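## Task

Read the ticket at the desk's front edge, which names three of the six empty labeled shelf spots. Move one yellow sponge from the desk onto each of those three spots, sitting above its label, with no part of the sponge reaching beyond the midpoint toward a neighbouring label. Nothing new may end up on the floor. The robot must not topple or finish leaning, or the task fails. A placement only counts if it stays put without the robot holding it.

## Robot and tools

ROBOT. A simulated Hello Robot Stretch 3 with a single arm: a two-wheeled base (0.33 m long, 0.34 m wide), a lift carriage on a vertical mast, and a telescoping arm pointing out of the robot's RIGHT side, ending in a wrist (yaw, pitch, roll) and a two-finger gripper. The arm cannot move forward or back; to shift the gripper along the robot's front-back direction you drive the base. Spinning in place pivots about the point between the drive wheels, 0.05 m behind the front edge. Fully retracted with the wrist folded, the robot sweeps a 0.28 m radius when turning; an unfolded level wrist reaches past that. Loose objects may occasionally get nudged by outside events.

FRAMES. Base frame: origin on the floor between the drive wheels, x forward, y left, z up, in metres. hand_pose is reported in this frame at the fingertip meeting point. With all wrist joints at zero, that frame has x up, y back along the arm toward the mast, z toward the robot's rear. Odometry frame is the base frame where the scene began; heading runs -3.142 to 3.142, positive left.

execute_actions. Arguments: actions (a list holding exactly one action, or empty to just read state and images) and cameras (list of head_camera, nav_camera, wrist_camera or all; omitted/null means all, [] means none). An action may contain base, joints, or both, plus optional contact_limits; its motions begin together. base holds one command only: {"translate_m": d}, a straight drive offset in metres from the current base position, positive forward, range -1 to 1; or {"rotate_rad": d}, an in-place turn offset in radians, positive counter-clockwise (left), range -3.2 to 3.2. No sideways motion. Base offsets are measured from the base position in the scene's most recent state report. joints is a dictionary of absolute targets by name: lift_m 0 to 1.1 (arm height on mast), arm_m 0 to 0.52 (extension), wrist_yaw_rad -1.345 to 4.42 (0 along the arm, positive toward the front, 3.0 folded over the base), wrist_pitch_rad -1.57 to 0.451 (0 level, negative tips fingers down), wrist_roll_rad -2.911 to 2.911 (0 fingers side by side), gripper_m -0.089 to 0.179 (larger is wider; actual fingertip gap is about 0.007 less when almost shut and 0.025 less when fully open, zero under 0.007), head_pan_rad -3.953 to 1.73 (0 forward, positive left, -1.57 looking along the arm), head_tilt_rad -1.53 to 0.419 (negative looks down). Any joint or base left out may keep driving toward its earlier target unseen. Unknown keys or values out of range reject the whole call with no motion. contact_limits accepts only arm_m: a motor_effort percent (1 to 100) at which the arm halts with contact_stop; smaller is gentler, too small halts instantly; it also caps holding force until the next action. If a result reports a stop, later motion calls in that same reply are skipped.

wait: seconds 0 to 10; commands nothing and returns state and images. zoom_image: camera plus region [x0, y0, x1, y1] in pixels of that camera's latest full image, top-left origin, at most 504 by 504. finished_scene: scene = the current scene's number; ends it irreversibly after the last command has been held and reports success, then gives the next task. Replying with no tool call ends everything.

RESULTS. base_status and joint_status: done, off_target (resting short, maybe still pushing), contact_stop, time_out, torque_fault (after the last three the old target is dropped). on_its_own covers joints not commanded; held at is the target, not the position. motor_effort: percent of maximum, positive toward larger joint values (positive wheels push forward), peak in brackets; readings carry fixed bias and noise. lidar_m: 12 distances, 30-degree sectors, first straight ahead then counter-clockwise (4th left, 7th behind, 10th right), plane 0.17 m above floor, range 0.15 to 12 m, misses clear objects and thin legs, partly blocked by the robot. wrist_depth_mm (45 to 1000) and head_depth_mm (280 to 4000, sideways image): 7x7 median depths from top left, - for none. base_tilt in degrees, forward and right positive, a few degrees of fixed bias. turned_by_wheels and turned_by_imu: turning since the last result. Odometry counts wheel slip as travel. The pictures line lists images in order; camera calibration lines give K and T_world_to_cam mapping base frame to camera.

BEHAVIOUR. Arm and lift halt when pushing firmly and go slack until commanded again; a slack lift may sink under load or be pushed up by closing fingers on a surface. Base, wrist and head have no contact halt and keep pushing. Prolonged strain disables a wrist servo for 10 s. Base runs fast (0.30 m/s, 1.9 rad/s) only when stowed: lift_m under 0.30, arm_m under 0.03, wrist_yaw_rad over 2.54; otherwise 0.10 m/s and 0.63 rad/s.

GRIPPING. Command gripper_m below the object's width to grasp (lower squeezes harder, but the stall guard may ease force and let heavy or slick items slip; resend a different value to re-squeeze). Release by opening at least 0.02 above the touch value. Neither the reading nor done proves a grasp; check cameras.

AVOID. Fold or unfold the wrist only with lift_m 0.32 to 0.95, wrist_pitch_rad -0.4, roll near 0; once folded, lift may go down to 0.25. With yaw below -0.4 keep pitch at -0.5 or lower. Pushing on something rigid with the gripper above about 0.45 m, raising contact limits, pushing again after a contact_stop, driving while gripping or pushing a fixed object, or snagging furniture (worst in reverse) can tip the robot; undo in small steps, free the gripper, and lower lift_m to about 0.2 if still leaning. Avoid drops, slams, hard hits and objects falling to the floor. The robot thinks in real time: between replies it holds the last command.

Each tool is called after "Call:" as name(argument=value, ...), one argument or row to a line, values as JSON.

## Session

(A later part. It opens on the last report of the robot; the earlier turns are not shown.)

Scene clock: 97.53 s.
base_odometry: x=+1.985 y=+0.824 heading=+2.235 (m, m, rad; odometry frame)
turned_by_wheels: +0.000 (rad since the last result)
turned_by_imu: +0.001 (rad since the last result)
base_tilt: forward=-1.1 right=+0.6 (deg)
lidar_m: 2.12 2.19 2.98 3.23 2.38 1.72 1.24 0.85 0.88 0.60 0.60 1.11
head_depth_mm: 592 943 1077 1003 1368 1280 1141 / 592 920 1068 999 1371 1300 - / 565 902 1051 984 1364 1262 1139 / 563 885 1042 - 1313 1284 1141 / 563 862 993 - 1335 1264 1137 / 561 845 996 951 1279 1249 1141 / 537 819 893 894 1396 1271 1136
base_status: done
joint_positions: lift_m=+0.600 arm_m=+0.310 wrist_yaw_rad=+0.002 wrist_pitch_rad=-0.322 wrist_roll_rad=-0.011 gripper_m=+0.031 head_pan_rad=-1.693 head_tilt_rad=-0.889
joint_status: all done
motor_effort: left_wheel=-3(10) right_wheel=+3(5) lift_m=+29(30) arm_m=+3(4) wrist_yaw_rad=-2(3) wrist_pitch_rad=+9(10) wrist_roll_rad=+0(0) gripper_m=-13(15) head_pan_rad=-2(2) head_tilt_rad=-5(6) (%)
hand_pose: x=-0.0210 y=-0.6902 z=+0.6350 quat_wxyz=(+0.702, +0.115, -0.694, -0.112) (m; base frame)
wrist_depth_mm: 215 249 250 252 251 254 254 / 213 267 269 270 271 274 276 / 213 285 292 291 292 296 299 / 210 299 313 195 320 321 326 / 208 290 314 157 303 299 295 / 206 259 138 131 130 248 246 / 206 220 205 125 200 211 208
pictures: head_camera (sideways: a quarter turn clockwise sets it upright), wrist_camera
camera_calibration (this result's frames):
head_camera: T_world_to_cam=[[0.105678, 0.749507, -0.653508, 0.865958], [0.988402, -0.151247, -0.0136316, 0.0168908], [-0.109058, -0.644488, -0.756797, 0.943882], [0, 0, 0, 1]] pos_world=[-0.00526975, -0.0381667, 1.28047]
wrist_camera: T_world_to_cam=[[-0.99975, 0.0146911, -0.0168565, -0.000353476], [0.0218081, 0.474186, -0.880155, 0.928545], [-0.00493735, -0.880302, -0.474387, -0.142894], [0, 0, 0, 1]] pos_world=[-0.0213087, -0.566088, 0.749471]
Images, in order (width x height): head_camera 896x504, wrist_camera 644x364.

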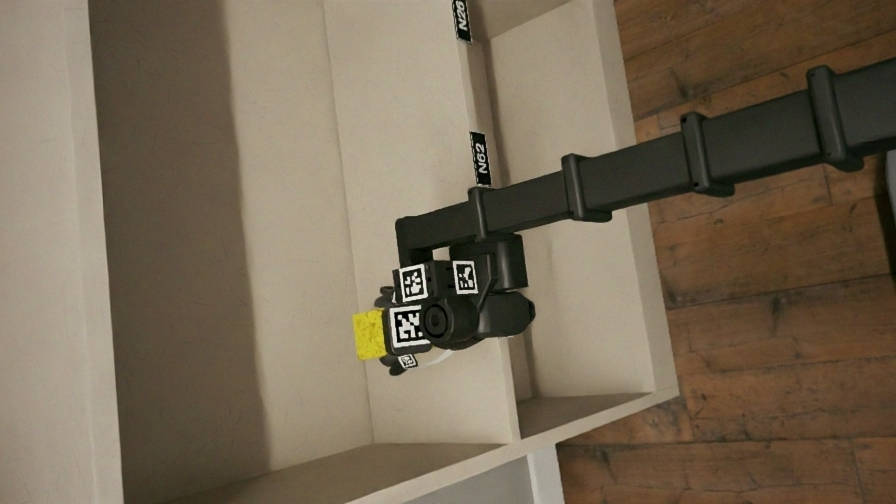

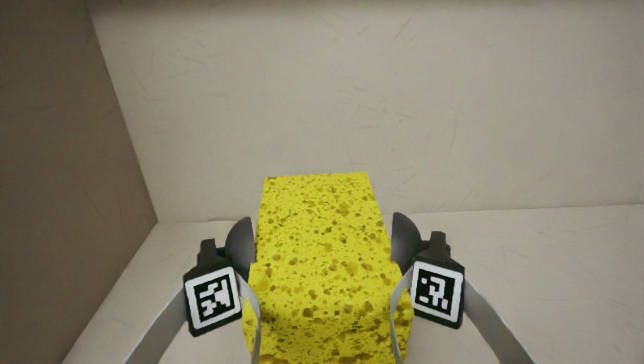

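Call:
execute_actions(
  actions=[
    {"joints":{"lift_m":0.556}},
  ],
  cameras=[],
)

Call:
execute_actions(
  actions=[
    {"joints":{"gripper_m":0.11}},
  ],
  cameras=[],
)

Call:
execute_actions(
  actions=[
    {"joints":{"arm_m":0,"lift_m":0.575}},
  ],
  cameras=["head_camera","wrist_camera"],
)

Call:
execute_actions(
  actions=[
    {"base":{"rotate_rad":1.312},"joints":{"lift_m":0.28,"wrist_yaw_rad":2.62,"wrist_pitch_rad":-0.4,"gripper_m":0.06,"head_pan_rad":0,"head_tilt_rad":-0.6}},
  ],
  cameras=[],
)

Call:
execute_actions(
  actions=[
    {"base":{"translate_m":1.0}},
  ],
  cameras=[],
)

Call:
execute_actions(
  actions=[
    {"base":{"translate_m":1.0}},
  ],
  cameras=[],
)

Call:
execute_actions(
  actions=[
    {"base":{"translate_m":0.63},"joints":{"lift_m":0.75}},
  ],
  cameras=["nav_camera"],
)

Call:
execute_actions(
  actions=[
    {"base":{"rotate_rad":1.803},"joints":{"lift_m":1.08,"wrist_yaw_rad":0,"wrist_pitch_rad":-0.3,"gripper_m":0.17,"head_pan_rad":-1.3}},
  ],
)

Scene clock: 101.23 s.
base_odometry: x=+1.985 y=+0.824 heading=+2.235 (m, m, rad; odometry frame)
turned_by_wheels: +0.000 (rad since the last result)
turned_by_imu: +0.001 (rad since the last result)
base_tilt: forward=-1.1 right=+0.6 (deg)
lidar_m: 2.12 2.19 2.98 3.23 2.37 1.73 1.24 0.85 0.88 0.60 0.60 1.11
head_depth_mm: 590 937 1085 1005 1355 1277 1144 / 591 923 1064 1005 1362 1281 1187 / 567 902 1049 980 1361 - 1146 / 565 881 1040 1002 1309 1276 1139 / 561 866 1017 956 1310 1260 1137 / 561 848 996 951 1284 1259 1141 / 537 818 895 893 1402 1275 1142
base_status: not commanded
joint_positions: lift_m=+0.556 arm_m=+0.310 wrist_yaw_rad=+0.002 wrist_pitch_rad=-0.322 wrist_roll_rad=-0.011 gripper_m=+0.031 head_pan_rad=-1.693 head_tilt_rad=-0.889
joint_status: all done
motor_effort: left_wheel=-3(3) right_wheel=+2(2) lift_m=+29(27) arm_m=+3(3) wrist_yaw_rad=-2(2) wrist_pitch_rad=+9(9) wrist_roll_rad=+0(0) gripper_m=-13(14) head_pan_rad=-2(1) head_tilt_rad=-5(5) (%)
hand_pose: x=-0.0210 y=-0.6902 z=+0.5910 quat_wxyz=(+0.702, +0.115, -0.694, -0.112) (m; base frame)
wrist_depth_mm: 215 250 249 253 253 255 256 / 213 265 270 272 274 274 273 / 212 283 289 292 293 297 297 / 210 281 304 195 297 292 285 / 209 245 243 157 232 231 227 / 195 201 138 131 130 192 189 / 171 170 159 125 154 163 161
pictures: none
No camera images: the call's "cameras" was empty. Leave "cameras" out to get every camera's image.

Scene clock: 102.53 s.
base_odometry: x=+1.985 y=+0.824 heading=+2.235 (m, m, rad; odometry frame)
turned_by_wheels: +0.000 (rad since the last result)
turned_by_imu: +0.000 (rad since the last result)
base_tilt: forward=-1.1 right=+0.7 (deg)
lidar_m: 2.12 2.20 2.98 3.22 2.38 1.72 1.24 0.85 0.88 0.60 0.61 1.10
head_depth_mm: 593 941 1088 1009 1368 1287 1143 / 591 920 1063 1004 1366 1276 1181 / 566 902 1054 979 1361 - 1137 / 564 880 1046 1004 1315 1283 1148 / 562 868 1019 960 1302 1252 1142 / 560 844 996 954 1288 1257 1138 / 535 816 893 894 1400 1269 1138
base_status: not commanded
joint_positions: lift_m=+0.556 arm_m=+0.310 wrist_yaw_rad=+0.002 wrist_pitch_rad=-0.321 wrist_roll_rad=-0.011 gripper_m=+0.110 head_pan_rad=-1.693 head_tilt_rad=-0.889
joint_status: all done
motor_effort: left_wheel=-3(3) right_wheel=+2(2) lift_m=+29(29) arm_m=+3(3) wrist_yaw_rad=-2(2) wrist_pitch_rad=+9(9) wrist_roll_rad=+0(0) gripper_m=+1(81) head_pan_rad=-2(3) head_tilt_rad=-6(6) (%)
hand_pose: x=-0.0210 y=-0.6902 z=+0.5911 quat_wxyz=(+0.702, +0.115, -0.694, -0.112) (m; base frame)
wrist_depth_mm: 215 250 251 252 253 255 254 / 213 267 268 272 273 273 274 / 212 284 291 292 294 296 296 / 209 282 304 303 298 292 287 / 208 246 242 165 229 238 227 / 196 204 184 137 179 196 188 / 170 164 159 129 155 158 162
pictures: none
No camera images: the call's "cameras" was empty. Leave "cameras" out to get every camera's image.

Scene clock: 106.03 s.
base_odometry: x=+1.985 y=+0.824 heading=+2.235 (m, m, rad; odometry frame)
turned_by_wheels: +0.000 (rad since the last result)
turned_by_imu: +0.001 (rad since the last result)
base_tilt: forward=-1.1 right=+0.6 (deg)
lidar_m: 2.12 2.20 2.98 3.21 2.38 1.72 1.24 0.85 0.87 0.60 0.60 1.11
head_depth_mm: 593 940 1087 1008 1367 1283 1143 / 592 920 1067 1007 1363 1282 - / 565 899 1062 981 1336 1290 - / 566 880 1049 978 1328 1297 - / 562 870 1018 938 1333 1266 1143 / 562 848 995 958 1292 1251 1139 / 535 821 894 897 1398 1273 1139
base_status: not commanded
joint_positions: lift_m=+0.575 arm_m=+0.000 wrist_yaw_rad=+0.002 wrist_pitch_rad=-0.320 wrist_roll_rad=-0.011 gripper_m=+0.110 head_pan_rad=-1.693 head_tilt_rad=-0.889
joint_status: all done
motor_effort: left_wheel=-3(3) right_wheel=+1(2) lift_m=+37(39) arm_m=-1(4) wrist_yaw_rad=-2(2) wrist_pitch_rad=+8(9) wrist_roll_rad=+0(0) gripper_m=+0(1) head_pan_rad=-2(3) head_tilt_rad=-6(5) (%)
hand_pose: x=-0.0211 y=-0.3808 z=+0.6100 quat_wxyz=(+0.702, +0.114, -0.694, -0.112) (m; base frame)
wrist_depth_mm: 552 338 519 523 532 544 541 / 602 362 553 557 574 577 572 / 635 393 483 416 460 452 433 / 691 687 389 376 376 370 666 / 757 760 687 727 738 731 713 / 813 827 671 776 785 771 717 / 814 790 658 675 685 663 659
pictures: head_camera (sideways: a quarter turn clockwise sets it upright), wrist_camera
camera_calibration (this result's frames):
head_camera: T_world_to_cam=[[0.105679, 0.749506, -0.653508, 0.865959], [0.988402, -0.151248, -0.0136315, 0.0168908], [-0.109059, -0.644488, -0.756797, 0.943882], [0, 0, 0, 1]] pos_world=[-0.00526981, -0.0381667, 1.28047]
wrist_camera: T_world_to_cam=[[-0.999748, 0.0148011, -0.0168785, -0.00529532], [0.0218729, 0.473008, -0.880786, 0.759792], [-0.00505288, -0.880934, -0.473213, 0.116636], [0, 0, 0, 1]] pos_world=[-0.0213235, -0.256561, 0.724318]
Images, in order (width x height): head_camera 896x504, wrist_camera 644x364.

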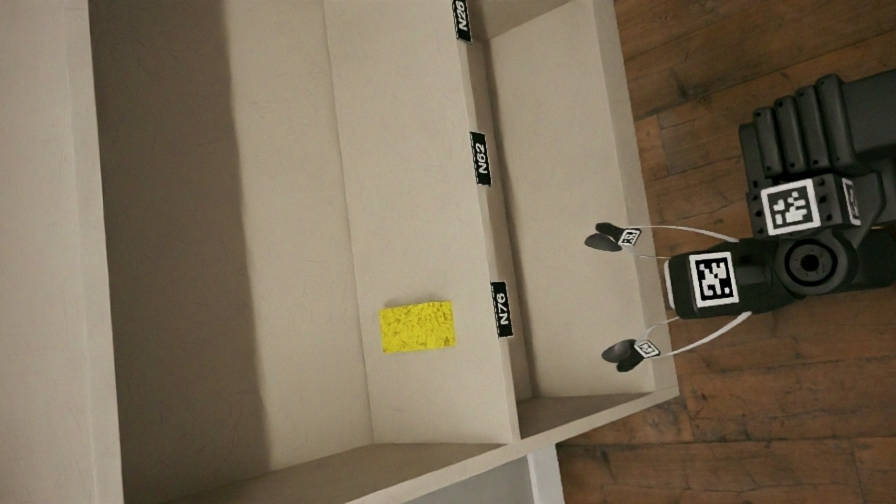

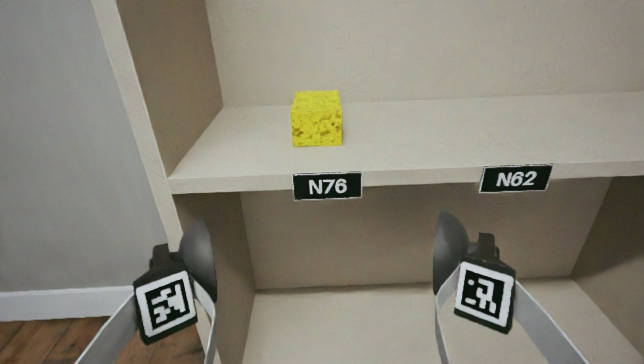

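Scene clock: 109.53 s.
base_odometry: x=+1.985 y=+0.824 heading=-2.736 (m, m, rad; odometry frame)
turned_by_wheels: +1.312 (rad since the last result)
turned_by_imu: +1.324 (rad since the last result)
base_tilt: forward=-1.1 right=+0.7 (deg)
lidar_m: 3.51 3.36 1.93 1.66 1.24 0.85 0.85 0.60 1.03 1.66 2.12 2.44
head_depth_mm: 3135 3285 3197 2338 1822 1492 1275 / 3620 3846 3268 2324 1825 1497 1276 / 3701 - 3247 2322 1836 1506 1271 / 3564 - 3269 2346 1817 1502 1272 / 3444 3738 3229 2342 1837 1504 1271 / 3317 3661 3286 2345 1809 1496 1276 / 3182 3440 3266 2337 1836 1511 1280
base_status: done
joint_positions: lift_m=+0.280 arm_m=+0.000 wrist_yaw_rad=+2.617 wrist_pitch_rad=-0.416 wrist_roll_rad=-0.011 gripper_m=+0.060 head_pan_rad=-0.007 head_tilt_rad=-0.606
joint_status: all done
motor_effort: left_wheel=-3(10) right_wheel=+3(7) lift_m=+29(27) arm_m=-1(1) wrist_yaw_rad=+4(6) wrist_pitch_rad=+7(8) wrist_roll_rad=+0(0) gripper_m=+1(82) head_pan_rad=+4(32) head_tilt_rad=+3(23) (%)
hand_pose: x=+0.0913 y=+0.0492 z=+0.2933 quat_wxyz=(+0.321, +0.702, -0.036, +0.634) (m; base frame)
wrist_depth_mm: - - - - - - - / - - - - - - - / 982 973 958 905 893 892 874 / 749 732 721 710 704 695 682 / 614 606 608 585 596 575 554 / 520 512 - 493 - 486 485 / - 451 429 434 425 423 419
pictures: none
No camera images: the call's "cameras" was empty. Leave "cameras" out to get every camera's image.

Scene clock: 114.53 s.
base_odometry: x=+1.066 y=+0.430 heading=-2.737 (m, m, rad; odometry frame)
turned_by_wheels: +0.000 (rad since the last result)
turned_by_imu: -0.003 (rad since the last result)
base_tilt: forward=-1.1 right=+0.6 (deg)
lidar_m: 2.51 2.27 2.21 1.93 1.93 1.79 1.56 1.69 2.08 1.85 1.85 2.13
head_depth_mm: 2740 2892 2931 2314 1826 1498 1276 / 2848 3137 3293 2311 1822 1504 1273 / 2764 3041 3237 2346 1826 1508 1282 / 2681 2981 3087 2338 1829 1491 1275 / 2584 2819 3026 2373 1837 1493 1273 / 2509 2693 2951 2336 1843 1492 1274 / 2411 2671 2861 2328 1811 1499 1277
base_status: done
joint_positions: lift_m=+0.280 arm_m=+0.000 wrist_yaw_rad=+2.617 wrist_pitch_rad=-0.417 wrist_roll_rad=-0.011 gripper_m=+0.060 head_pan_rad=-0.007 head_tilt_rad=-0.605
joint_status: not commanded
motor_effort: left_wheel=-3(9) right_wheel=+2(10) lift_m=+29(29) arm_m=-1(1) wrist_yaw_rad=+3(3) wrist_pitch_rad=+7(7) wrist_roll_rad=+0(0) gripper_m=+0(1) head_pan_rad=+3(3) head_tilt_rad=+2(2) (%)
hand_pose: x=+0.0912 y=+0.0492 z=+0.2931 quat_wxyz=(+0.321, +0.702, -0.036, +0.634) (m; base frame)
wrist_depth_mm: - - - - - - - / - - - - - - - / 977 928 924 923 906 872 866 / 753 726 722 707 713 690 695 / 605 598 617 594 600 561 571 / 512 506 - 496 - 489 484 / - 448 432 432 424 418 419
pictures: none
No camera images: the call's "cameras" was empty. Leave "cameras" out to get every camera's image.

Scene clock: 119.53 s.
base_odometry: x=+0.147 y=+0.036 heading=-2.737 (m, m, rad; odometry frame)
turned_by_wheels: +0.000 (rad since the last result)
turned_by_imu: -0.003 (rad since the last result)
base_tilt: forward=-1.1 right=+0.6 (deg)
lidar_m: 1.51 1.61 1.79 2.17 2.20 2.53 2.55 2.55 1.84 1.58 1.58 1.81
head_depth_mm: 1972 2182 2458 2342 1852 1499 1281 / 1899 2121 2353 2354 1826 1493 1273 / 1841 2001 2246 2357 1827 1498 1273 / 1762 1963 2144 2330 1823 1494 1272 / 1721 1825 2097 2236 1835 1501 1278 / 1670 1403 1943 2116 1830 1510 1268 / 1612 1424 1921 2125 1824 1496 1271
base_status: done
joint_positions: lift_m=+0.280 arm_m=+0.000 wrist_yaw_rad=+2.617 wrist_pitch_rad=-0.417 wrist_roll_rad=-0.011 gripper_m=+0.060 head_pan_rad=-0.007 head_tilt_rad=-0.605
joint_status: not commanded
motor_effort: left_wheel=-2(9) right_wheel=+2(9) lift_m=+29(29) arm_m=-1(1) wrist_yaw_rad=+3(3) wrist_pitch_rad=+7(7) wrist_roll_rad=+0(0) gripper_m=+0(0) head_pan_rad=+2(3) head_tilt_rad=+3(3) (%)
hand_pose: x=+0.0911 y=+0.0492 z=+0.2931 quat_wxyz=(+0.321, +0.702, -0.036, +0.634) (m; base frame)
wrist_depth_mm: - - - - - - - / - - - - - - - / 940 974 934 921 908 892 863 / 734 741 723 722 708 684 685 / 609 607 621 595 602 571 572 / 512 508 - 493 - 485 480 / - 450 435 429 425 420 421
pictures: none
No camera images: the call's "cameras" was empty. Leave "cameras" out to get every camera's image.

Scene clock: 126.93 s.
base_odometry: x=-0.432 y=-0.212 heading=-2.737 (m, m, rad; odometry frame)
turned_by_wheels: +0.000 (rad since the last result)
turned_by_imu: -0.001 (rad since the last result)
base_tilt: forward=-1.0 right=+0.7 (deg)
lidar_m: 0.89 0.89 0.83 2.36 2.36 2.73 3.20 2.93 1.64 1.41 1.40 1.57
head_depth_mm: 1336 1490 1687 1914 1824 1508 1275 / 1290 1433 1596 1808 1833 1500 1269 / 1250 1378 1539 1746 1832 1509 1276 / 1207 1314 1472 1651 1766 1509 1268 / 1173 1278 1392 679 1725 1505 1277 / 1128 1229 863 647 1666 1400 1248 / 1099 1184 861 622 1610 1507 1274
base_status: done
joint_positions: lift_m=+0.750 arm_m=+0.000 wrist_yaw_rad=+2.618 wrist_pitch_rad=-0.417 wrist_roll_rad=-0.011 gripper_m=+0.060 head_pan_rad=-0.007 head_tilt_rad=-0.604
joint_status: all done
motor_effort: left_wheel=-2(12) right_wheel=+2(10) lift_m=+37(43) arm_m=-1(1) wrist_yaw_rad=+2(3) wrist_pitch_rad=+7(7) wrist_roll_rad=+0(0) gripper_m=-1(1) head_pan_rad=+2(3) head_tilt_rad=+2(2) (%)
hand_pose: x=+0.0911 y=+0.0491 z=+0.7627 quat_wxyz=(+0.321, +0.702, -0.036, +0.634) (m; base frame)
wrist_depth_mm: - - - - - - 965 / - - - - - - 950 / - - - - - - - / - - - - - - - / - - - - - - - / - - - - - - - / - 932 901 907 897 912 870
pictures: nav_camera (sideways: a quarter turn counterclockwise sets it upright)
camera_calibration (this result's frames):
nav_camera: T_world_to_cam=[[0.520461, 0.00872947, 0.853841, -1.07295], [-0.0460357, -0.998207, 0.0382666, 0.00481071], [0.852644, -0.0592234, -0.519126, 0.63382], [0, 0, 0, 1]] pos_world=[0.018225, 0.0517053, 1.24497]
Images, in order (width x height): nav_camera 672x504.

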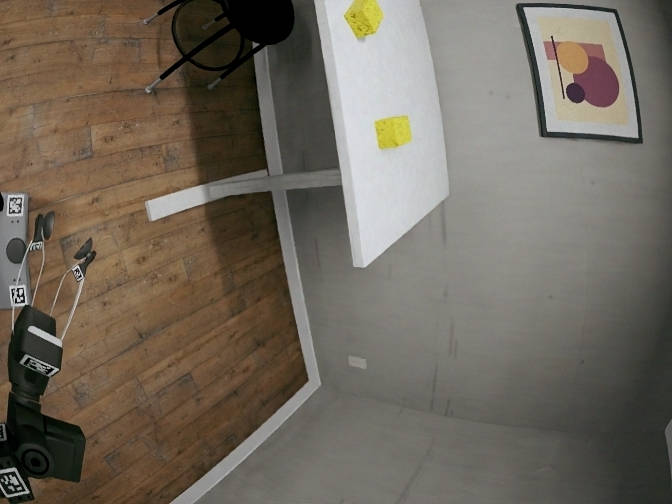

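Scene clock: 130.77 s.
base_odometry: x=-0.432 y=-0.212 heading=-0.934 (m, m, rad; odometry frame)
turned_by_wheels: +1.803 (rad since the last result)
turned_by_imu: +1.819 (rad since the last result)
base_tilt: forward=-1.1 right=+0.6 (deg)
lidar_m: 2.35 2.44 3.24 3.15 2.09 1.48 1.40 1.44 1.41 0.89 0.83 1.03
head_depth_mm: 1109 1168 - - - - 1249 / 1119 1194 860 703 1665 1460 1278 / 1136 1216 860 1147 1681 1431 1243 / 1154 1231 861 674 1733 1506 1279 / 1161 1256 858 674 1778 1497 1266 / 1191 1270 863 707 1780 1490 1280 / 1209 1288 861 706 1172 1433 1283
base_status: done
joint_positions: lift_m=+1.080 arm_m=+0.000 wrist_yaw_rad=+0.003 wrist_pitch_rad=-0.320 wrist_roll_rad=-0.011 gripper_m=+0.170 head_pan_rad=-1.293 head_tilt_rad=-0.604
joint_status: all done
motor_effort: left_wheel=-3(9) right_wheel=+2(8) lift_m=+37(37) arm_m=-1(1) wrist_yaw_rad=-4(5) wrist_pitch_rad=+8(10) wrist_roll_rad=+0(0) gripper_m=+0(87) head_pan_rad=-2(32) head_tilt_rad=+2(2) (%)
hand_pose: x=-0.0209 y=-0.3809 z=+1.1151 quat_wxyz=(+0.702, +0.114, -0.694, -0.111) (m; base frame)
wrist_depth_mm: 936 950 959 971 - - - / - - - - - - - / 822 808 784 759 - - - / 580 578 511 552 - - - / 430 450 440 435 478 - - / 386 394 392 - - - - / - - - - - - -
pictures: head_camera (sideways: a quarter turn clockwise sets it upright), nav_camera (sideways: a quarter turn counterclockwise sets it upright), wrist_camera
camera_calibration (this result's frames):
head_camera: T_world_to_cam=[[-0.135964, 0.525784, -0.839681, 1.11009], [0.969967, 0.243189, -0.00478251, 0.00548623], [0.201687, -0.815114, -0.543058, 0.663964], [0, 0, 0, 1]] pos_world=[0.011698, -0.043795, 1.29272]
nav_camera: T_world_to_cam=[[0.154602, -0.497045, 0.853841, -1.07071], [-0.970935, -0.236266, 0.0382666, 0.0104526], [0.182713, -0.83494, -0.519126, 0.637906], [0, 0, 0, 1]] pos_world=[0.0591292, 0.00289009, 1.24497]
wrist_camera: T_world_to_cam=[[-0.999761, 0.0138858, -0.0168857, 0.00310359], [0.0214438, 0.472555, -0.88104, 1.20481], [-0.00425451, -0.881192, -0.47274, 0.355029], [0, 0, 0, 1]] pos_world=[-0.0212225, -0.256535, 1.22938]
Images, in order (width x height): head_camera 896x504, nav_camera 672x504, wrist_camera 644x364.

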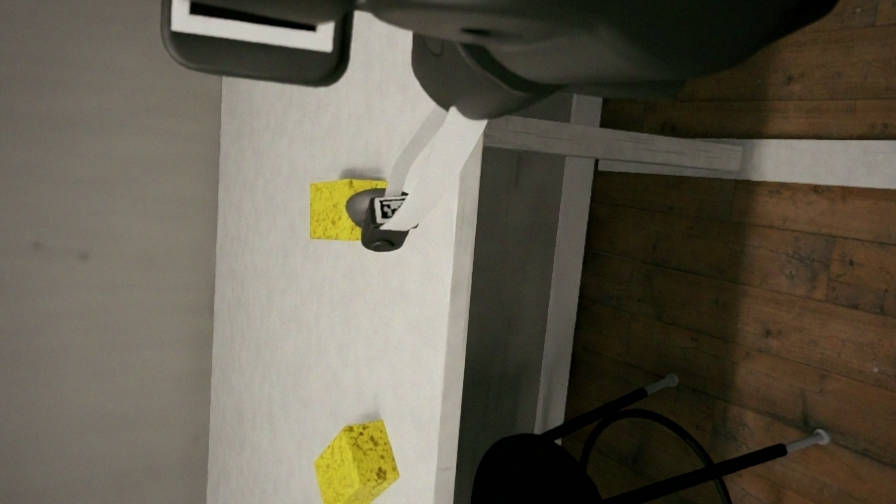

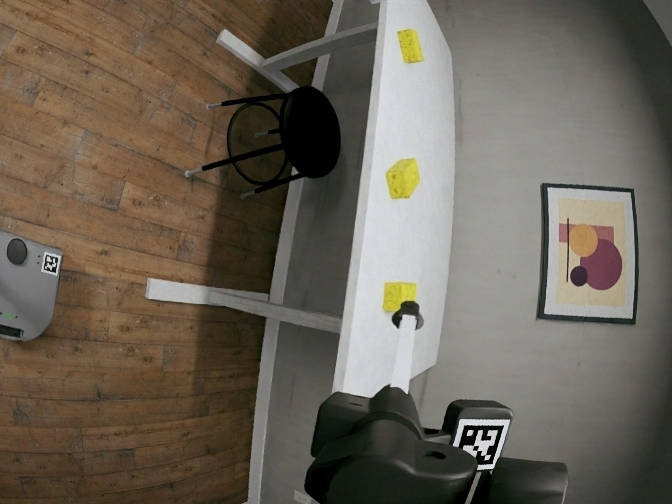

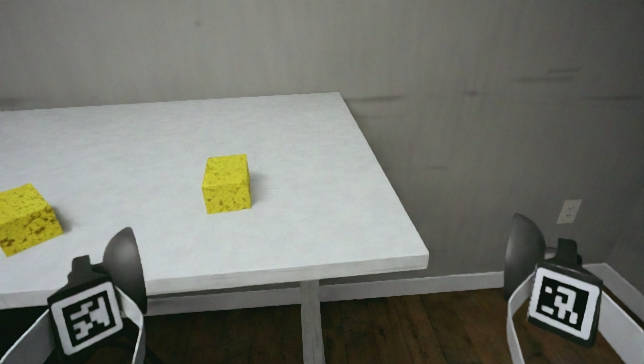

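Call:
execute_actions(
  actions=[
    {"base":{"translate_m":0.095},"joints":{"arm_m":0.325,"wrist_yaw_rad":0.2,"lift_m":1.02}},
  ],
  cameras=["wrist_camera"],
)

Call:
execute_actions(
  actions=[
    {"joints":{"lift_m":0.952,"gripper_m":0.13}},
  ],
  cameras=["wrist_camera"],
)

Scene clock: 135.23 s.
base_odometry: x=-0.375 y=-0.289 heading=-0.934 (m, m, rad; odometry frame)
turned_by_wheels: +0.000 (rad since the last result)
turned_by_imu: +0.000 (rad since the last result)
base_tilt: forward=-1.1 right=+0.6 (deg)
lidar_m: 2.26 2.33 3.11 3.15 2.23 1.58 1.50 1.54 1.40 0.89 0.77 0.96
head_depth_mm: 1103 - 735 643 1668 1503 1276 / 1119 1187 707 643 1612 1384 1247 / 1132 1207 816 645 1710 1504 1271 / 1146 1228 861 673 1744 1491 1272 / 1171 1249 861 672 1757 1494 1265 / 1187 1265 862 674 1388 1435 1244 / 1206 1292 862 705 1068 1490 1283
base_status: done
joint_positions: lift_m=+1.020 arm_m=+0.325 wrist_yaw_rad=+0.198 wrist_pitch_rad=-0.320 wrist_roll_rad=-0.011 gripper_m=+0.170 head_pan_rad=-1.293 head_tilt_rad=-0.604
joint_status: all done
motor_effort: left_wheel=-3(6) right_wheel=+3(7) lift_m=+29(29) arm_m=+3(7) wrist_yaw_rad=+2(8) wrist_pitch_rad=+8(8) wrist_roll_rad=+0(0) gripper_m=+0(0) head_pan_rad=-1(3) head_tilt_rad=+3(1) (%)
hand_pose: x=+0.0249 y=-0.7008 z=+1.0555 quat_wxyz=(+0.710, +0.181, -0.679, -0.042) (m; base frame)
wrist_depth_mm: 764 732 702 685 669 642 622 / 832 787 755 744 711 697 664 / 637 623 605 587 575 735 723 / 454 442 434 430 422 414 768 / 350 349 342 339 336 336 351 / 287 284 282 218 273 271 275 / - 240 239 185 234 230 222
pictures: wrist_camera
camera_calibration (this result's frames):
wrist_camera: T_world_to_cam=[[-0.983417, -0.180569, -0.0168901, -0.0843809], [-0.0707031, 0.467487, -0.881168, 1.30137], [0.167007, -0.865362, -0.472502, 0.0516497], [0, 0, 0, 1]] pos_world=[0.000403343, -0.578914, 1.1697]
Images, in order (width x height): wrist_camera 644x364.

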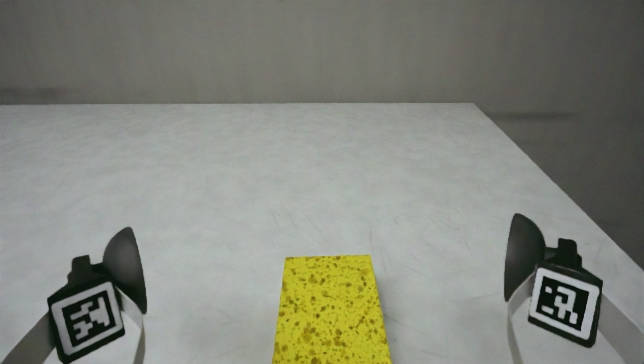

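Scene clock: 136.70 s.
base_odometry: x=-0.375 y=-0.289 heading=-0.934 (m, m, rad; odometry frame)
turned_by_wheels: +0.000 (rad since the last result)
turned_by_imu: +0.000 (rad since the last result)
base_tilt: forward=-1.1 right=+0.6 (deg)
lidar_m: 2.25 2.34 3.11 3.16 2.23 1.57 1.50 1.54 1.40 0.89 0.77 0.95
head_depth_mm: 1099 1184 - 617 1666 1494 1272 / 1114 1189 746 620 1619 1395 1251 / 1132 1212 908 644 1709 1485 1273 / 1142 1229 860 673 1727 1505 1272 / 1170 1241 859 673 1779 1497 1275 / 1185 1263 862 674 1384 1425 1251 / 1205 1292 864 706 1069 1504 1274
base_status: not commanded
joint_positions: lift_m=+0.952 arm_m=+0.325 wrist_yaw_rad=+0.198 wrist_pitch_rad=-0.320 wrist_roll_rad=-0.011 gripper_m=+0.130 head_pan_rad=-1.293 head_tilt_rad=-0.604
joint_status: all done
motor_effort: left_wheel=-3(3) right_wheel=+2(2) lift_m=+29(31) arm_m=+3(3) wrist_yaw_rad=+2(2) wrist_pitch_rad=+8(8) wrist_roll_rad=+0(0) gripper_m=+0(86) head_pan_rad=-2(2) head_tilt_rad=+2(2) (%)
hand_pose: x=+0.0249 y=-0.7008 z=+0.9875 quat_wxyz=(+0.710, +0.181, -0.679, -0.042) (m; base frame)
wrist_depth_mm: 758 735 700 685 670 645 629 / 731 695 681 639 630 680 665 / 437 418 409 397 392 380 700 / 309 301 296 200 285 280 274 / 239 240 230 157 216 230 219 / 195 - 183 129 173 - 182 / 170 158 157 136 149 152 155
pictures: wrist_camera
camera_calibration (this result's frames):
wrist_camera: T_world_to_cam=[[-0.983417, -0.180569, -0.0168901, -0.0855295], [-0.0707032, 0.467487, -0.881168, 1.24146], [0.167008, -0.865362, -0.472502, 0.0195218], [0, 0, 0, 1]] pos_world=[0.000403351, -0.578915, 1.10171]
Images, in order (width x height): wrist_camera 644x364.

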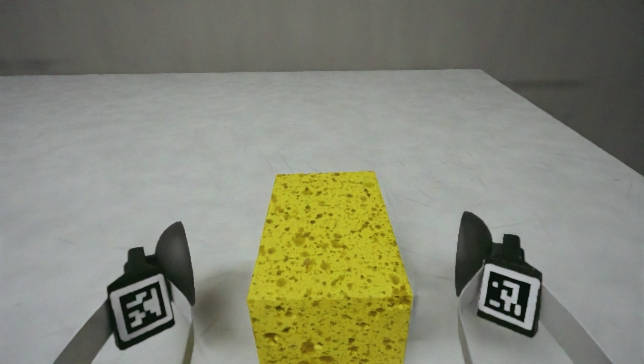

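Call:
execute_actions(
  actions=[
    {"joints":{"gripper_m":0.03}},
  ],
  cameras=[],
)

Call:
execute_actions(
  actions=[
    {"joints":{"lift_m":1.03}},
  ],
  cameras=[],
)

Call:
execute_actions(
  actions=[
    {"base":{"rotate_rad":1.955},"joints":{"arm_m":0,"wrist_yaw_rad":1.5,"head_pan_rad":0,"head_tilt_rad":-0.5}},
  ],
  cameras=[],
)

Call:
execute_actions(
  actions=[
    {"base":{"translate_m":0.7},"joints":{"lift_m":0.28,"wrist_yaw_rad":2.62,"wrist_pitch_rad":-0.4}},
  ],
  cameras=[],
)

Call:
execute_actions(
  actions=[
    {"base":{"translate_m":1.0}},
  ],
  cameras=[],
)

Call:
execute_actions(
  actions=[
    {"base":{"translate_m":1.0}},
  ],
  cameras=["nav_camera"],
)

Scene clock: 140.03 s.
base_odometry: x=-0.375 y=-0.289 heading=-0.934 (m, m, rad; odometry frame)
turned_by_wheels: +0.000 (rad since the last result)
turned_by_imu: +0.001 (rad since the last result)
base_tilt: forward=-1.2 right=+0.7 (deg)
lidar_m: 2.26 2.34 3.10 3.16 2.23 1.57 1.50 1.53 1.40 0.89 0.77 0.96
head_depth_mm: 1103 1172 - 616 1657 1494 1271 / 1115 1185 748 617 1625 1385 1249 / 1133 1208 889 644 1715 1506 1274 / 1154 1222 861 674 1743 1489 1271 / 1160 1251 858 672 1766 1503 1276 / 1190 1271 860 674 1382 1438 1249 / 1199 1293 862 703 1071 1500 1276
base_status: not commanded
joint_positions: lift_m=+0.952 arm_m=+0.325 wrist_yaw_rad=+0.198 wrist_pitch_rad=-0.320 wrist_roll_rad=-0.011 gripper_m=+0.031 head_pan_rad=-1.293 head_tilt_rad=-0.604
joint_status: all done
motor_effort: left_wheel=-3(3) right_wheel=+3(2) lift_m=+29(29) arm_m=+3(3) wrist_yaw_rad=+2(1) wrist_pitch_rad=+8(8) wrist_roll_rad=+0(0) gripper_m=-14(90) head_pan_rad=-2(3) head_tilt_rad=+1(2) (%)
hand_pose: x=+0.0249 y=-0.7008 z=+0.9875 quat_wxyz=(+0.710, +0.181, -0.679, -0.042) (m; base frame)
wrist_depth_mm: 759 725 702 690 671 651 633 / 727 701 671 640 625 679 678 / 432 422 412 404 387 387 713 / 310 302 295 200 285 281 275 / 237 235 233 157 215 223 219 / 195 193 129 129 128 184 181 / 164 163 157 134 149 156 155
pictures: none
No camera images: the call's "cameras" was empty. Leave "cameras" out to get every camera's image.

Scene clock: 141.57 s.
base_odometry: x=-0.375 y=-0.289 heading=-0.934 (m, m, rad; odometry frame)
turned_by_wheels: +0.000 (rad since the last result)
turned_by_imu: +0.000 (rad since the last result)
base_tilt: forward=-1.1 right=+0.7 (deg)
lidar_m: 2.26 2.33 3.12 3.16 2.23 1.58 1.50 1.54 1.41 0.89 0.77 0.96
head_depth_mm: 1093 - 771 642 1660 1494 1276 / 1113 1186 734 644 1637 1387 1245 / 1131 1210 856 644 1719 1500 1276 / 1153 1229 859 673 1721 1498 1276 / 1169 1249 861 673 1771 1503 1272 / 1180 1273 857 675 1377 1437 1255 / 1204 1290 860 703 1072 1493 1272
base_status: not commanded
joint_positions: lift_m=+1.030 arm_m=+0.325 wrist_yaw_rad=+0.198 wrist_pitch_rad=-0.320 wrist_roll_rad=-0.011 gripper_m=+0.031 head_pan_rad=-1.293 head_tilt_rad=-0.604
joint_status: all done
motor_effort: left_wheel=-3(3) right_wheel=+2(2) lift_m=+37(36) arm_m=+3(3) wrist_yaw_rad=+2(2) wrist_pitch_rad=+8(8) wrist_roll_rad=+0(0) gripper_m=-15(15) head_pan_rad=-2(3) head_tilt_rad=+1(1) (%)
hand_pose: x=+0.0249 y=-0.7008 z=+1.0652 quat_wxyz=(+0.710, +0.181, -0.679, -0.042) (m; base frame)
wrist_depth_mm: 738 729 717 684 658 647 625 / 826 795 761 746 713 705 668 / 662 655 627 621 608 723 715 / 480 464 456 200 442 436 778 / 368 363 358 157 333 342 822 / 299 298 129 129 128 284 280 / 252 253 242 135 229 241 240
pictures: none
No camera images: the call's "cameras" was empty. Leave "cameras" out to get every camera's image.

Scene clock: 145.60 s.
base_odometry: x=-0.375 y=-0.289 heading=+1.021 (m, m, rad; odometry frame)
turned_by_wheels: +1.955 (rad since the last result)
turned_by_imu: +1.972 (rad since the last result)
base_tilt: forward=-1.1 right=+0.6 (deg)
lidar_m: 2.65 1.66 1.50 1.50 1.48 0.89 0.77 0.95 2.26 2.26 2.78 3.20
head_depth_mm: 2889 3097 3366 2749 2051 1639 1347 / 2972 3124 3355 2760 2058 1613 1346 / 2983 3217 3438 2797 2043 1640 1348 / 3070 3322 3457 2704 2052 1641 1347 / 3126 3394 3603 2730 2060 1629 1360 / 2950 3039 3193 2784 2058 1644 1360 / 2467 2562 2611 2659 2058 1626 1356
base_status: done
joint_positions: lift_m=+1.030 arm_m=+0.000 wrist_yaw_rad=+1.498 wrist_pitch_rad=-0.320 wrist_roll_rad=-0.011 gripper_m=+0.031 head_pan_rad=-0.007 head_tilt_rad=-0.507
joint_status: all done
motor_effort: left_wheel=-4(10) right_wheel=+2(9) lift_m=+37(37) arm_m=-1(5) wrist_yaw_rad=+2(5) wrist_pitch_rad=+8(8) wrist_roll_rad=+0(0) gripper_m=-14(15) head_pan_rad=+3(33) head_tilt_rad=+3(15) (%)
hand_pose: x=+0.2137 y=-0.1624 z=+1.0652 quat_wxyz=(+0.591, +0.556, -0.431, +0.396) (m; base frame)
wrist_depth_mm: - - - - - - - / - - - - - - - / - - - - - - - / - - - 201 - - - / - - - 158 - - - / - - 129 129 128 - - / - - - 135 - - -
pictures: none
No camera images: the call's "cameras" was empty. Leave "cameras" out to get every camera's image.

Scene clock: 154.07 s.
base_odometry: x=-0.009 y=+0.308 heading=+1.021 (m, m, rad; odometry frame)
turned_by_wheels: +0.000 (rad since the last result)
turned_by_imu: -0.001 (rad since the last result)
base_tilt: forward=-1.1 right=+0.6 (deg)
lidar_m: 2.24 1.41 1.26 1.27 1.54 1.55 1.47 2.03 2.50 2.52 2.83 2.47
head_depth_mm: 2299 2477 2677 2749 2057 1632 1347 / 2381 2505 2693 2688 2040 1625 1347 / 2450 2547 2753 2719 2065 1634 1350 / 2505 2623 2836 2763 2063 1626 1350 / 2571 2699 2978 2753 2049 1626 1354 / 2470 2594 2692 2658 2063 1646 1353 / 2071 2137 2227 2322 2054 1641 1363
base_status: done
joint_positions: lift_m=+0.280 arm_m=+0.000 wrist_yaw_rad=+2.617 wrist_pitch_rad=-0.418 wrist_roll_rad=-0.011 gripper_m=+0.031 head_pan_rad=-0.007 head_tilt_rad=-0.506
joint_status: all done
motor_effort: left_wheel=-3(13) right_wheel=+3(10) lift_m=+29(31) arm_m=-1(1) wrist_yaw_rad=+3(6) wrist_pitch_rad=+7(9) wrist_roll_rad=+0(0) gripper_m=-14(14) head_pan_rad=+3(2) head_tilt_rad=+2(4) (%)
hand_pose: x=+0.0911 y=+0.0490 z=+0.2929 quat_wxyz=(+0.322, +0.702, -0.036, +0.634) (m; base frame)
wrist_depth_mm: - - - - - - - / - - - - - - - / 972 952 930 912 894 893 851 / 747 744 720 200 720 698 681 / 600 606 596 157 556 572 566 / 510 508 130 129 128 488 477 / - 455 412 134 406 423 417
pictures: none
No camera images: the call's "cameras" was empty. Leave "cameras" out to get every camera's image.

Scene clock: 159.07 s.
base_odometry: x=+0.513 y=+1.160 heading=+1.021 (m, m, rad; odometry frame)
turned_by_wheels: +0.000 (rad since the last result)
turned_by_imu: -0.003 (rad since the last result)
base_tilt: forward=-1.1 right=+0.7 (deg)
lidar_m: 1.60 1.04 0.93 0.93 1.12 2.15 2.54 2.99 2.84 2.61 1.85 1.53
head_depth_mm: 1499 1586 1703 1777 1891 1623 1359 / 1539 1627 1726 1895 1897 1624 1357 / 1572 1690 1778 1966 1898 1617 1355 / 1601 1712 1834 1992 1963 1633 1366 / 1659 1767 1925 2157 1977 1635 1352 / 1697 1817 1936 2097 1989 1633 1355 / 1530 1576 1630 1700 1784 1648 1359
base_status: done
joint_positions: lift_m=+0.280 arm_m=+0.000 wrist_yaw_rad=+2.617 wrist_pitch_rad=-0.418 wrist_roll_rad=-0.011 gripper_m=+0.031 head_pan_rad=-0.007 head_tilt_rad=-0.506
joint_status: not commanded
motor_effort: left_wheel=-2(9) right_wheel=+2(8) lift_m=+29(29) arm_m=-1(1) wrist_yaw_rad=+3(3) wrist_pitch_rad=+8(7) wrist_roll_rad=+0(0) gripper_m=-14(14) head_pan_rad=+2(3) head_tilt_rad=+2(1) (%)
hand_pose: x=+0.0911 y=+0.0490 z=+0.2928 quat_wxyz=(+0.322, +0.702, -0.035, +0.634) (m; base frame)
wrist_depth_mm: 760 798 867 897 957 - - / 834 877 924 973 - - - / 890 911 931 928 904 903 868 / 753 754 712 201 694 690 698 / 599 598 586 157 557 570 563 / 512 511 130 129 128 489 482 / - 454 416 134 404 422 415
pictures: none
No camera images: the call's "cameras" was empty. Leave "cameras" out to get every camera's image.

Scene clock: 164.07 s.
base_odometry: x=+1.036 y=+2.013 heading=+1.021 (m, m, rad; odometry frame)
turned_by_wheels: +0.000 (rad since the last result)
turned_by_imu: -0.003 (rad since the last result)
base_tilt: forward=-1.1 right=+0.7 (deg)
lidar_m: 0.59 0.67 0.60 0.61 0.73 1.38 3.50 3.56 2.75 1.48 0.79 0.82
head_depth_mm: 700 750 772 594 917 898 803 / 715 768 776 850 940 900 1164 / 734 789 778 878 973 898 1167 / 749 810 781 774 919 877 1057 / 767 834 904 657 1084 1212 1326 / 788 856 935 1037 1163 1314 1354 / 806 881 969 1063 1135 1209 1250
base_status: done
joint_positions: lift_m=+0.280 arm_m=+0.000 wrist_yaw_rad=+2.617 wrist_pitch_rad=-0.418 wrist_roll_rad=-0.011 gripper_m=+0.031 head_pan_rad=-0.007 head_tilt_rad=-0.506
joint_status: not commanded
motor_effort: left_wheel=-2(10) right_wheel=+2(8) lift_m=+29(30) arm_m=-1(1) wrist_yaw_rad=+3(3) wrist_pitch_rad=+8(7) wrist_roll_rad=+0(0) gripper_m=-14(13) head_pan_rad=+2(3) head_tilt_rad=+2(2) (%)
hand_pose: x=+0.0910 y=+0.0490 z=+0.2927 quat_wxyz=(+0.322, +0.702, -0.035, +0.634) (m; base frame)
wrist_depth_mm: 512 540 564 607 638 675 717 / 554 583 622 655 708 749 777 / 592 633 670 702 756 798 787 / 639 668 694 199 714 693 685 / 606 593 597 157 557 570 549 / 510 504 130 129 128 485 477 / - 457 411 135 406 424 416
pictures: nav_camera (sideways: a quarter turn counterclockwise sets it upright)
camera_calibration (this result's frames):
nav_camera: T_world_to_cam=[[0.433899, 0.00931961, 0.900913, -1.13381], [-0.0496316, -0.998181, 0.0342295, 0.0100839], [0.899593, -0.0595659, -0.432648, 0.52101], [0, 0, 0, 1]] pos_world=[0.0237643, 0.0516666, 1.24653]
Images, in order (width x height): nav_camera 672x504.

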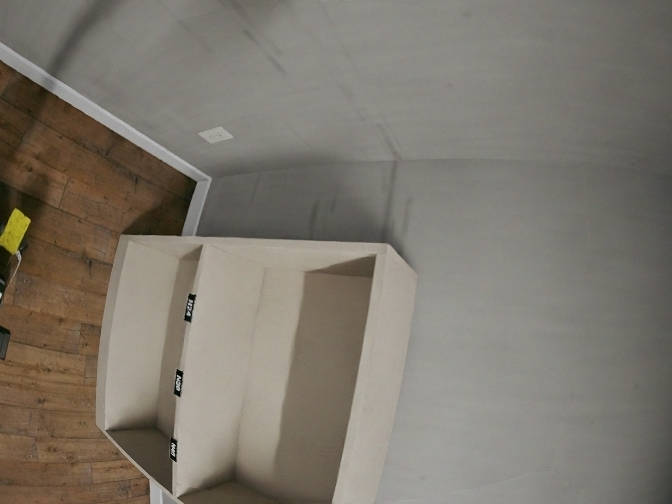

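Call:
execute_actions(
  actions=[
    {"base":{"rotate_rad":1.23},"joints":{"lift_m":0.66,"wrist_yaw_rad":0,"wrist_pitch_rad":-0.3,"head_pan_rad":-1.7,"head_tilt_rad":-0.9}},
  ],
  cameras=["head_camera","wrist_camera"],
)

Scene clock: 168.97 s.
base_odometry: x=+1.036 y=+2.013 heading=+2.250 (m, m, rad; odometry frame)
turned_by_wheels: +1.230 (rad since the last result)
turned_by_imu: +1.240 (rad since the last result)
base_tilt: forward=-1.1 right=+0.6 (deg)
lidar_m: 0.60 0.62 0.85 2.28 4.04 3.31 2.76 0.81 0.80 0.82 0.59 0.63
head_depth_mm: 593 929 1052 989 1335 1283 1160 / 565 906 1034 966 1340 1325 - / 564 881 1021 936 1340 1319 - / 541 863 1007 938 1286 - - / 539 842 990 914 678 1239 1140 / 539 821 965 914 1327 1240 1142 / 536 808 943 913 1063 1252 1139
base_status: done
joint_positions: lift_m=+0.660 arm_m=+0.000 wrist_yaw_rad=+0.003 wrist_pitch_rad=-0.322 wrist_roll_rad=-0.011 gripper_m=+0.031 head_pan_rad=-1.693 head_tilt_rad=-0.889
joint_status: all done
motor_effort: left_wheel=-3(12) right_wheel=+3(6) lift_m=+37(39) arm_m=-1(1) wrist_yaw_rad=-3(4) wrist_pitch_rad=+9(9) wrist_roll_rad=+0(0) gripper_m=-14(13) head_pan_rad=-1(32) head_tilt_rad=-6(30) (%)
hand_pose: x=-0.0208 y=-0.3807 z=+0.6947 quat_wxyz=(+0.702, +0.115, -0.694, -0.112) (m; base frame)
wrist_depth_mm: 308 459 510 502 517 527 528 / 307 448 536 545 557 558 567 / 328 440 577 576 587 576 576 / 657 421 461 200 437 435 428 / 727 372 376 157 373 737 575 / 781 451 130 129 128 788 639 / 762 863 733 135 734 761 642
pictures: head_camera (sideways: a quarter turn clockwise sets it upright), wrist_camera
camera_calibration (this result's frames):
head_camera: T_world_to_cam=[[0.105612, 0.74954, -0.65348, 0.865922], [0.988416, -0.151155, -0.0136326, 0.0168922], [-0.108995, -0.64447, -0.756821, 0.943913], [0, 0, 0, 1]] pos_world=[-0.00526616, -0.0381669, 1.28047]
wrist_camera: T_world_to_cam=[[-0.999764, 0.013689, -0.0168474, -0.00404748], [0.0213251, 0.474283, -0.880114, 0.834279], [-0.00405742, -0.880266, -0.474463, 0.157982], [0, 0, 0, 1]] pos_world=[-0.0211966, -0.256563, 0.809149]
Images, in order (width x height): head_camera 896x504, wrist_camera 644x364.

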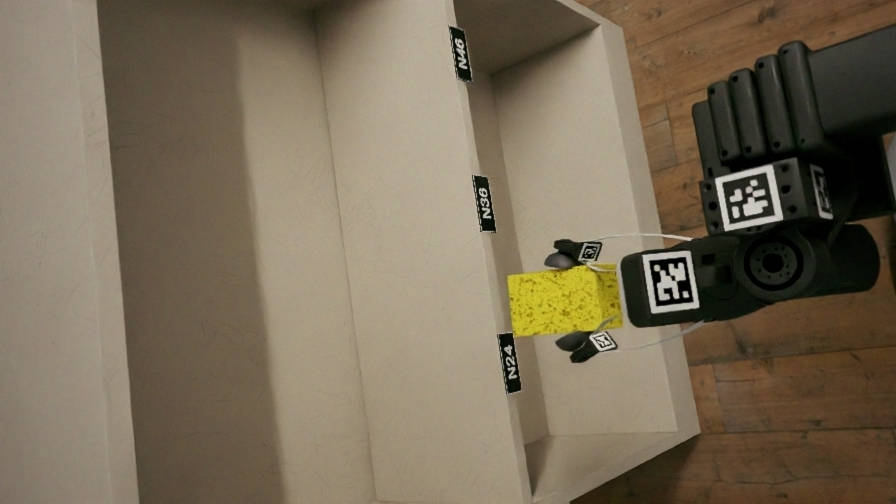

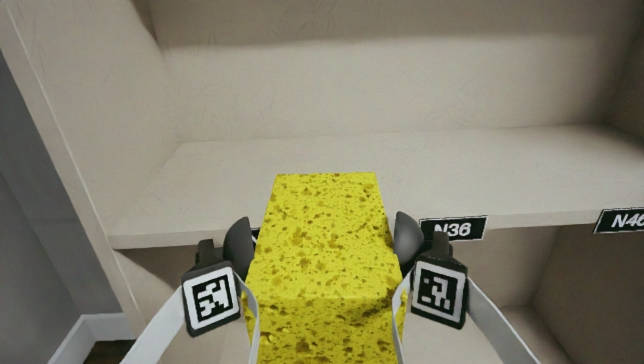

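Call:
execute_actions(
  actions=[
    {"base":{"translate_m":0.06},"joints":{"arm_m":0.29,"lift_m":0.62}},
  ],
  cameras=[],
)

Scene clock: 173.13 s.
base_odometry: x=+0.999 y=+2.060 heading=+2.250 (m, m, rad; odometry frame)
turned_by_wheels: +0.000 (rad since the last result)
turned_by_imu: +0.000 (rad since the last result)
base_tilt: forward=-1.1 right=+0.7 (deg)
lidar_m: 0.54 0.56 0.76 2.04 4.05 3.39 2.28 0.84 0.86 0.58 0.57 0.57
head_depth_mm: 591 925 1051 989 1354 1272 1150 / 566 900 1032 962 1338 1305 - / 566 882 1016 949 - 1251 1145 / 541 858 1012 - 1322 1255 1141 / 540 841 950 - 1323 1258 1146 / 536 823 956 914 1285 1233 1136 / 537 808 898 874 1394 1277 1139
base_status: done
joint_positions: lift_m=+0.620 arm_m=+0.290 wrist_yaw_rad=+0.002 wrist_pitch_rad=-0.322 wrist_roll_rad=-0.011 gripper_m=+0.031 head_pan_rad=-1.693 head_tilt_rad=-0.889
joint_status: all done
motor_effort: left_wheel=-3(7) right_wheel=+2(8) lift_m=+29(27) arm_m=+3(6) wrist_yaw_rad=-2(3) wrist_pitch_rad=+9(9) wrist_roll_rad=+0(0) gripper_m=-14(13) head_pan_rad=-2(3) head_tilt_rad=-5(6) (%)
hand_pose: x=-0.0211 y=-0.6702 z=+0.6550 quat_wxyz=(+0.702, +0.115, -0.694, -0.112) (m; base frame)
wrist_depth_mm: 234 243 247 249 252 255 258 / 232 262 264 268 268 274 277 / 231 281 284 287 294 297 302 / 229 300 308 200 316 323 322 / 225 284 293 157 274 280 275 / 224 245 130 129 128 232 229 / 203 206 198 134 188 199 195
pictures: none
No camera images: the call's "cameras" was empty. Leave "cameras" out to get every camera's image.


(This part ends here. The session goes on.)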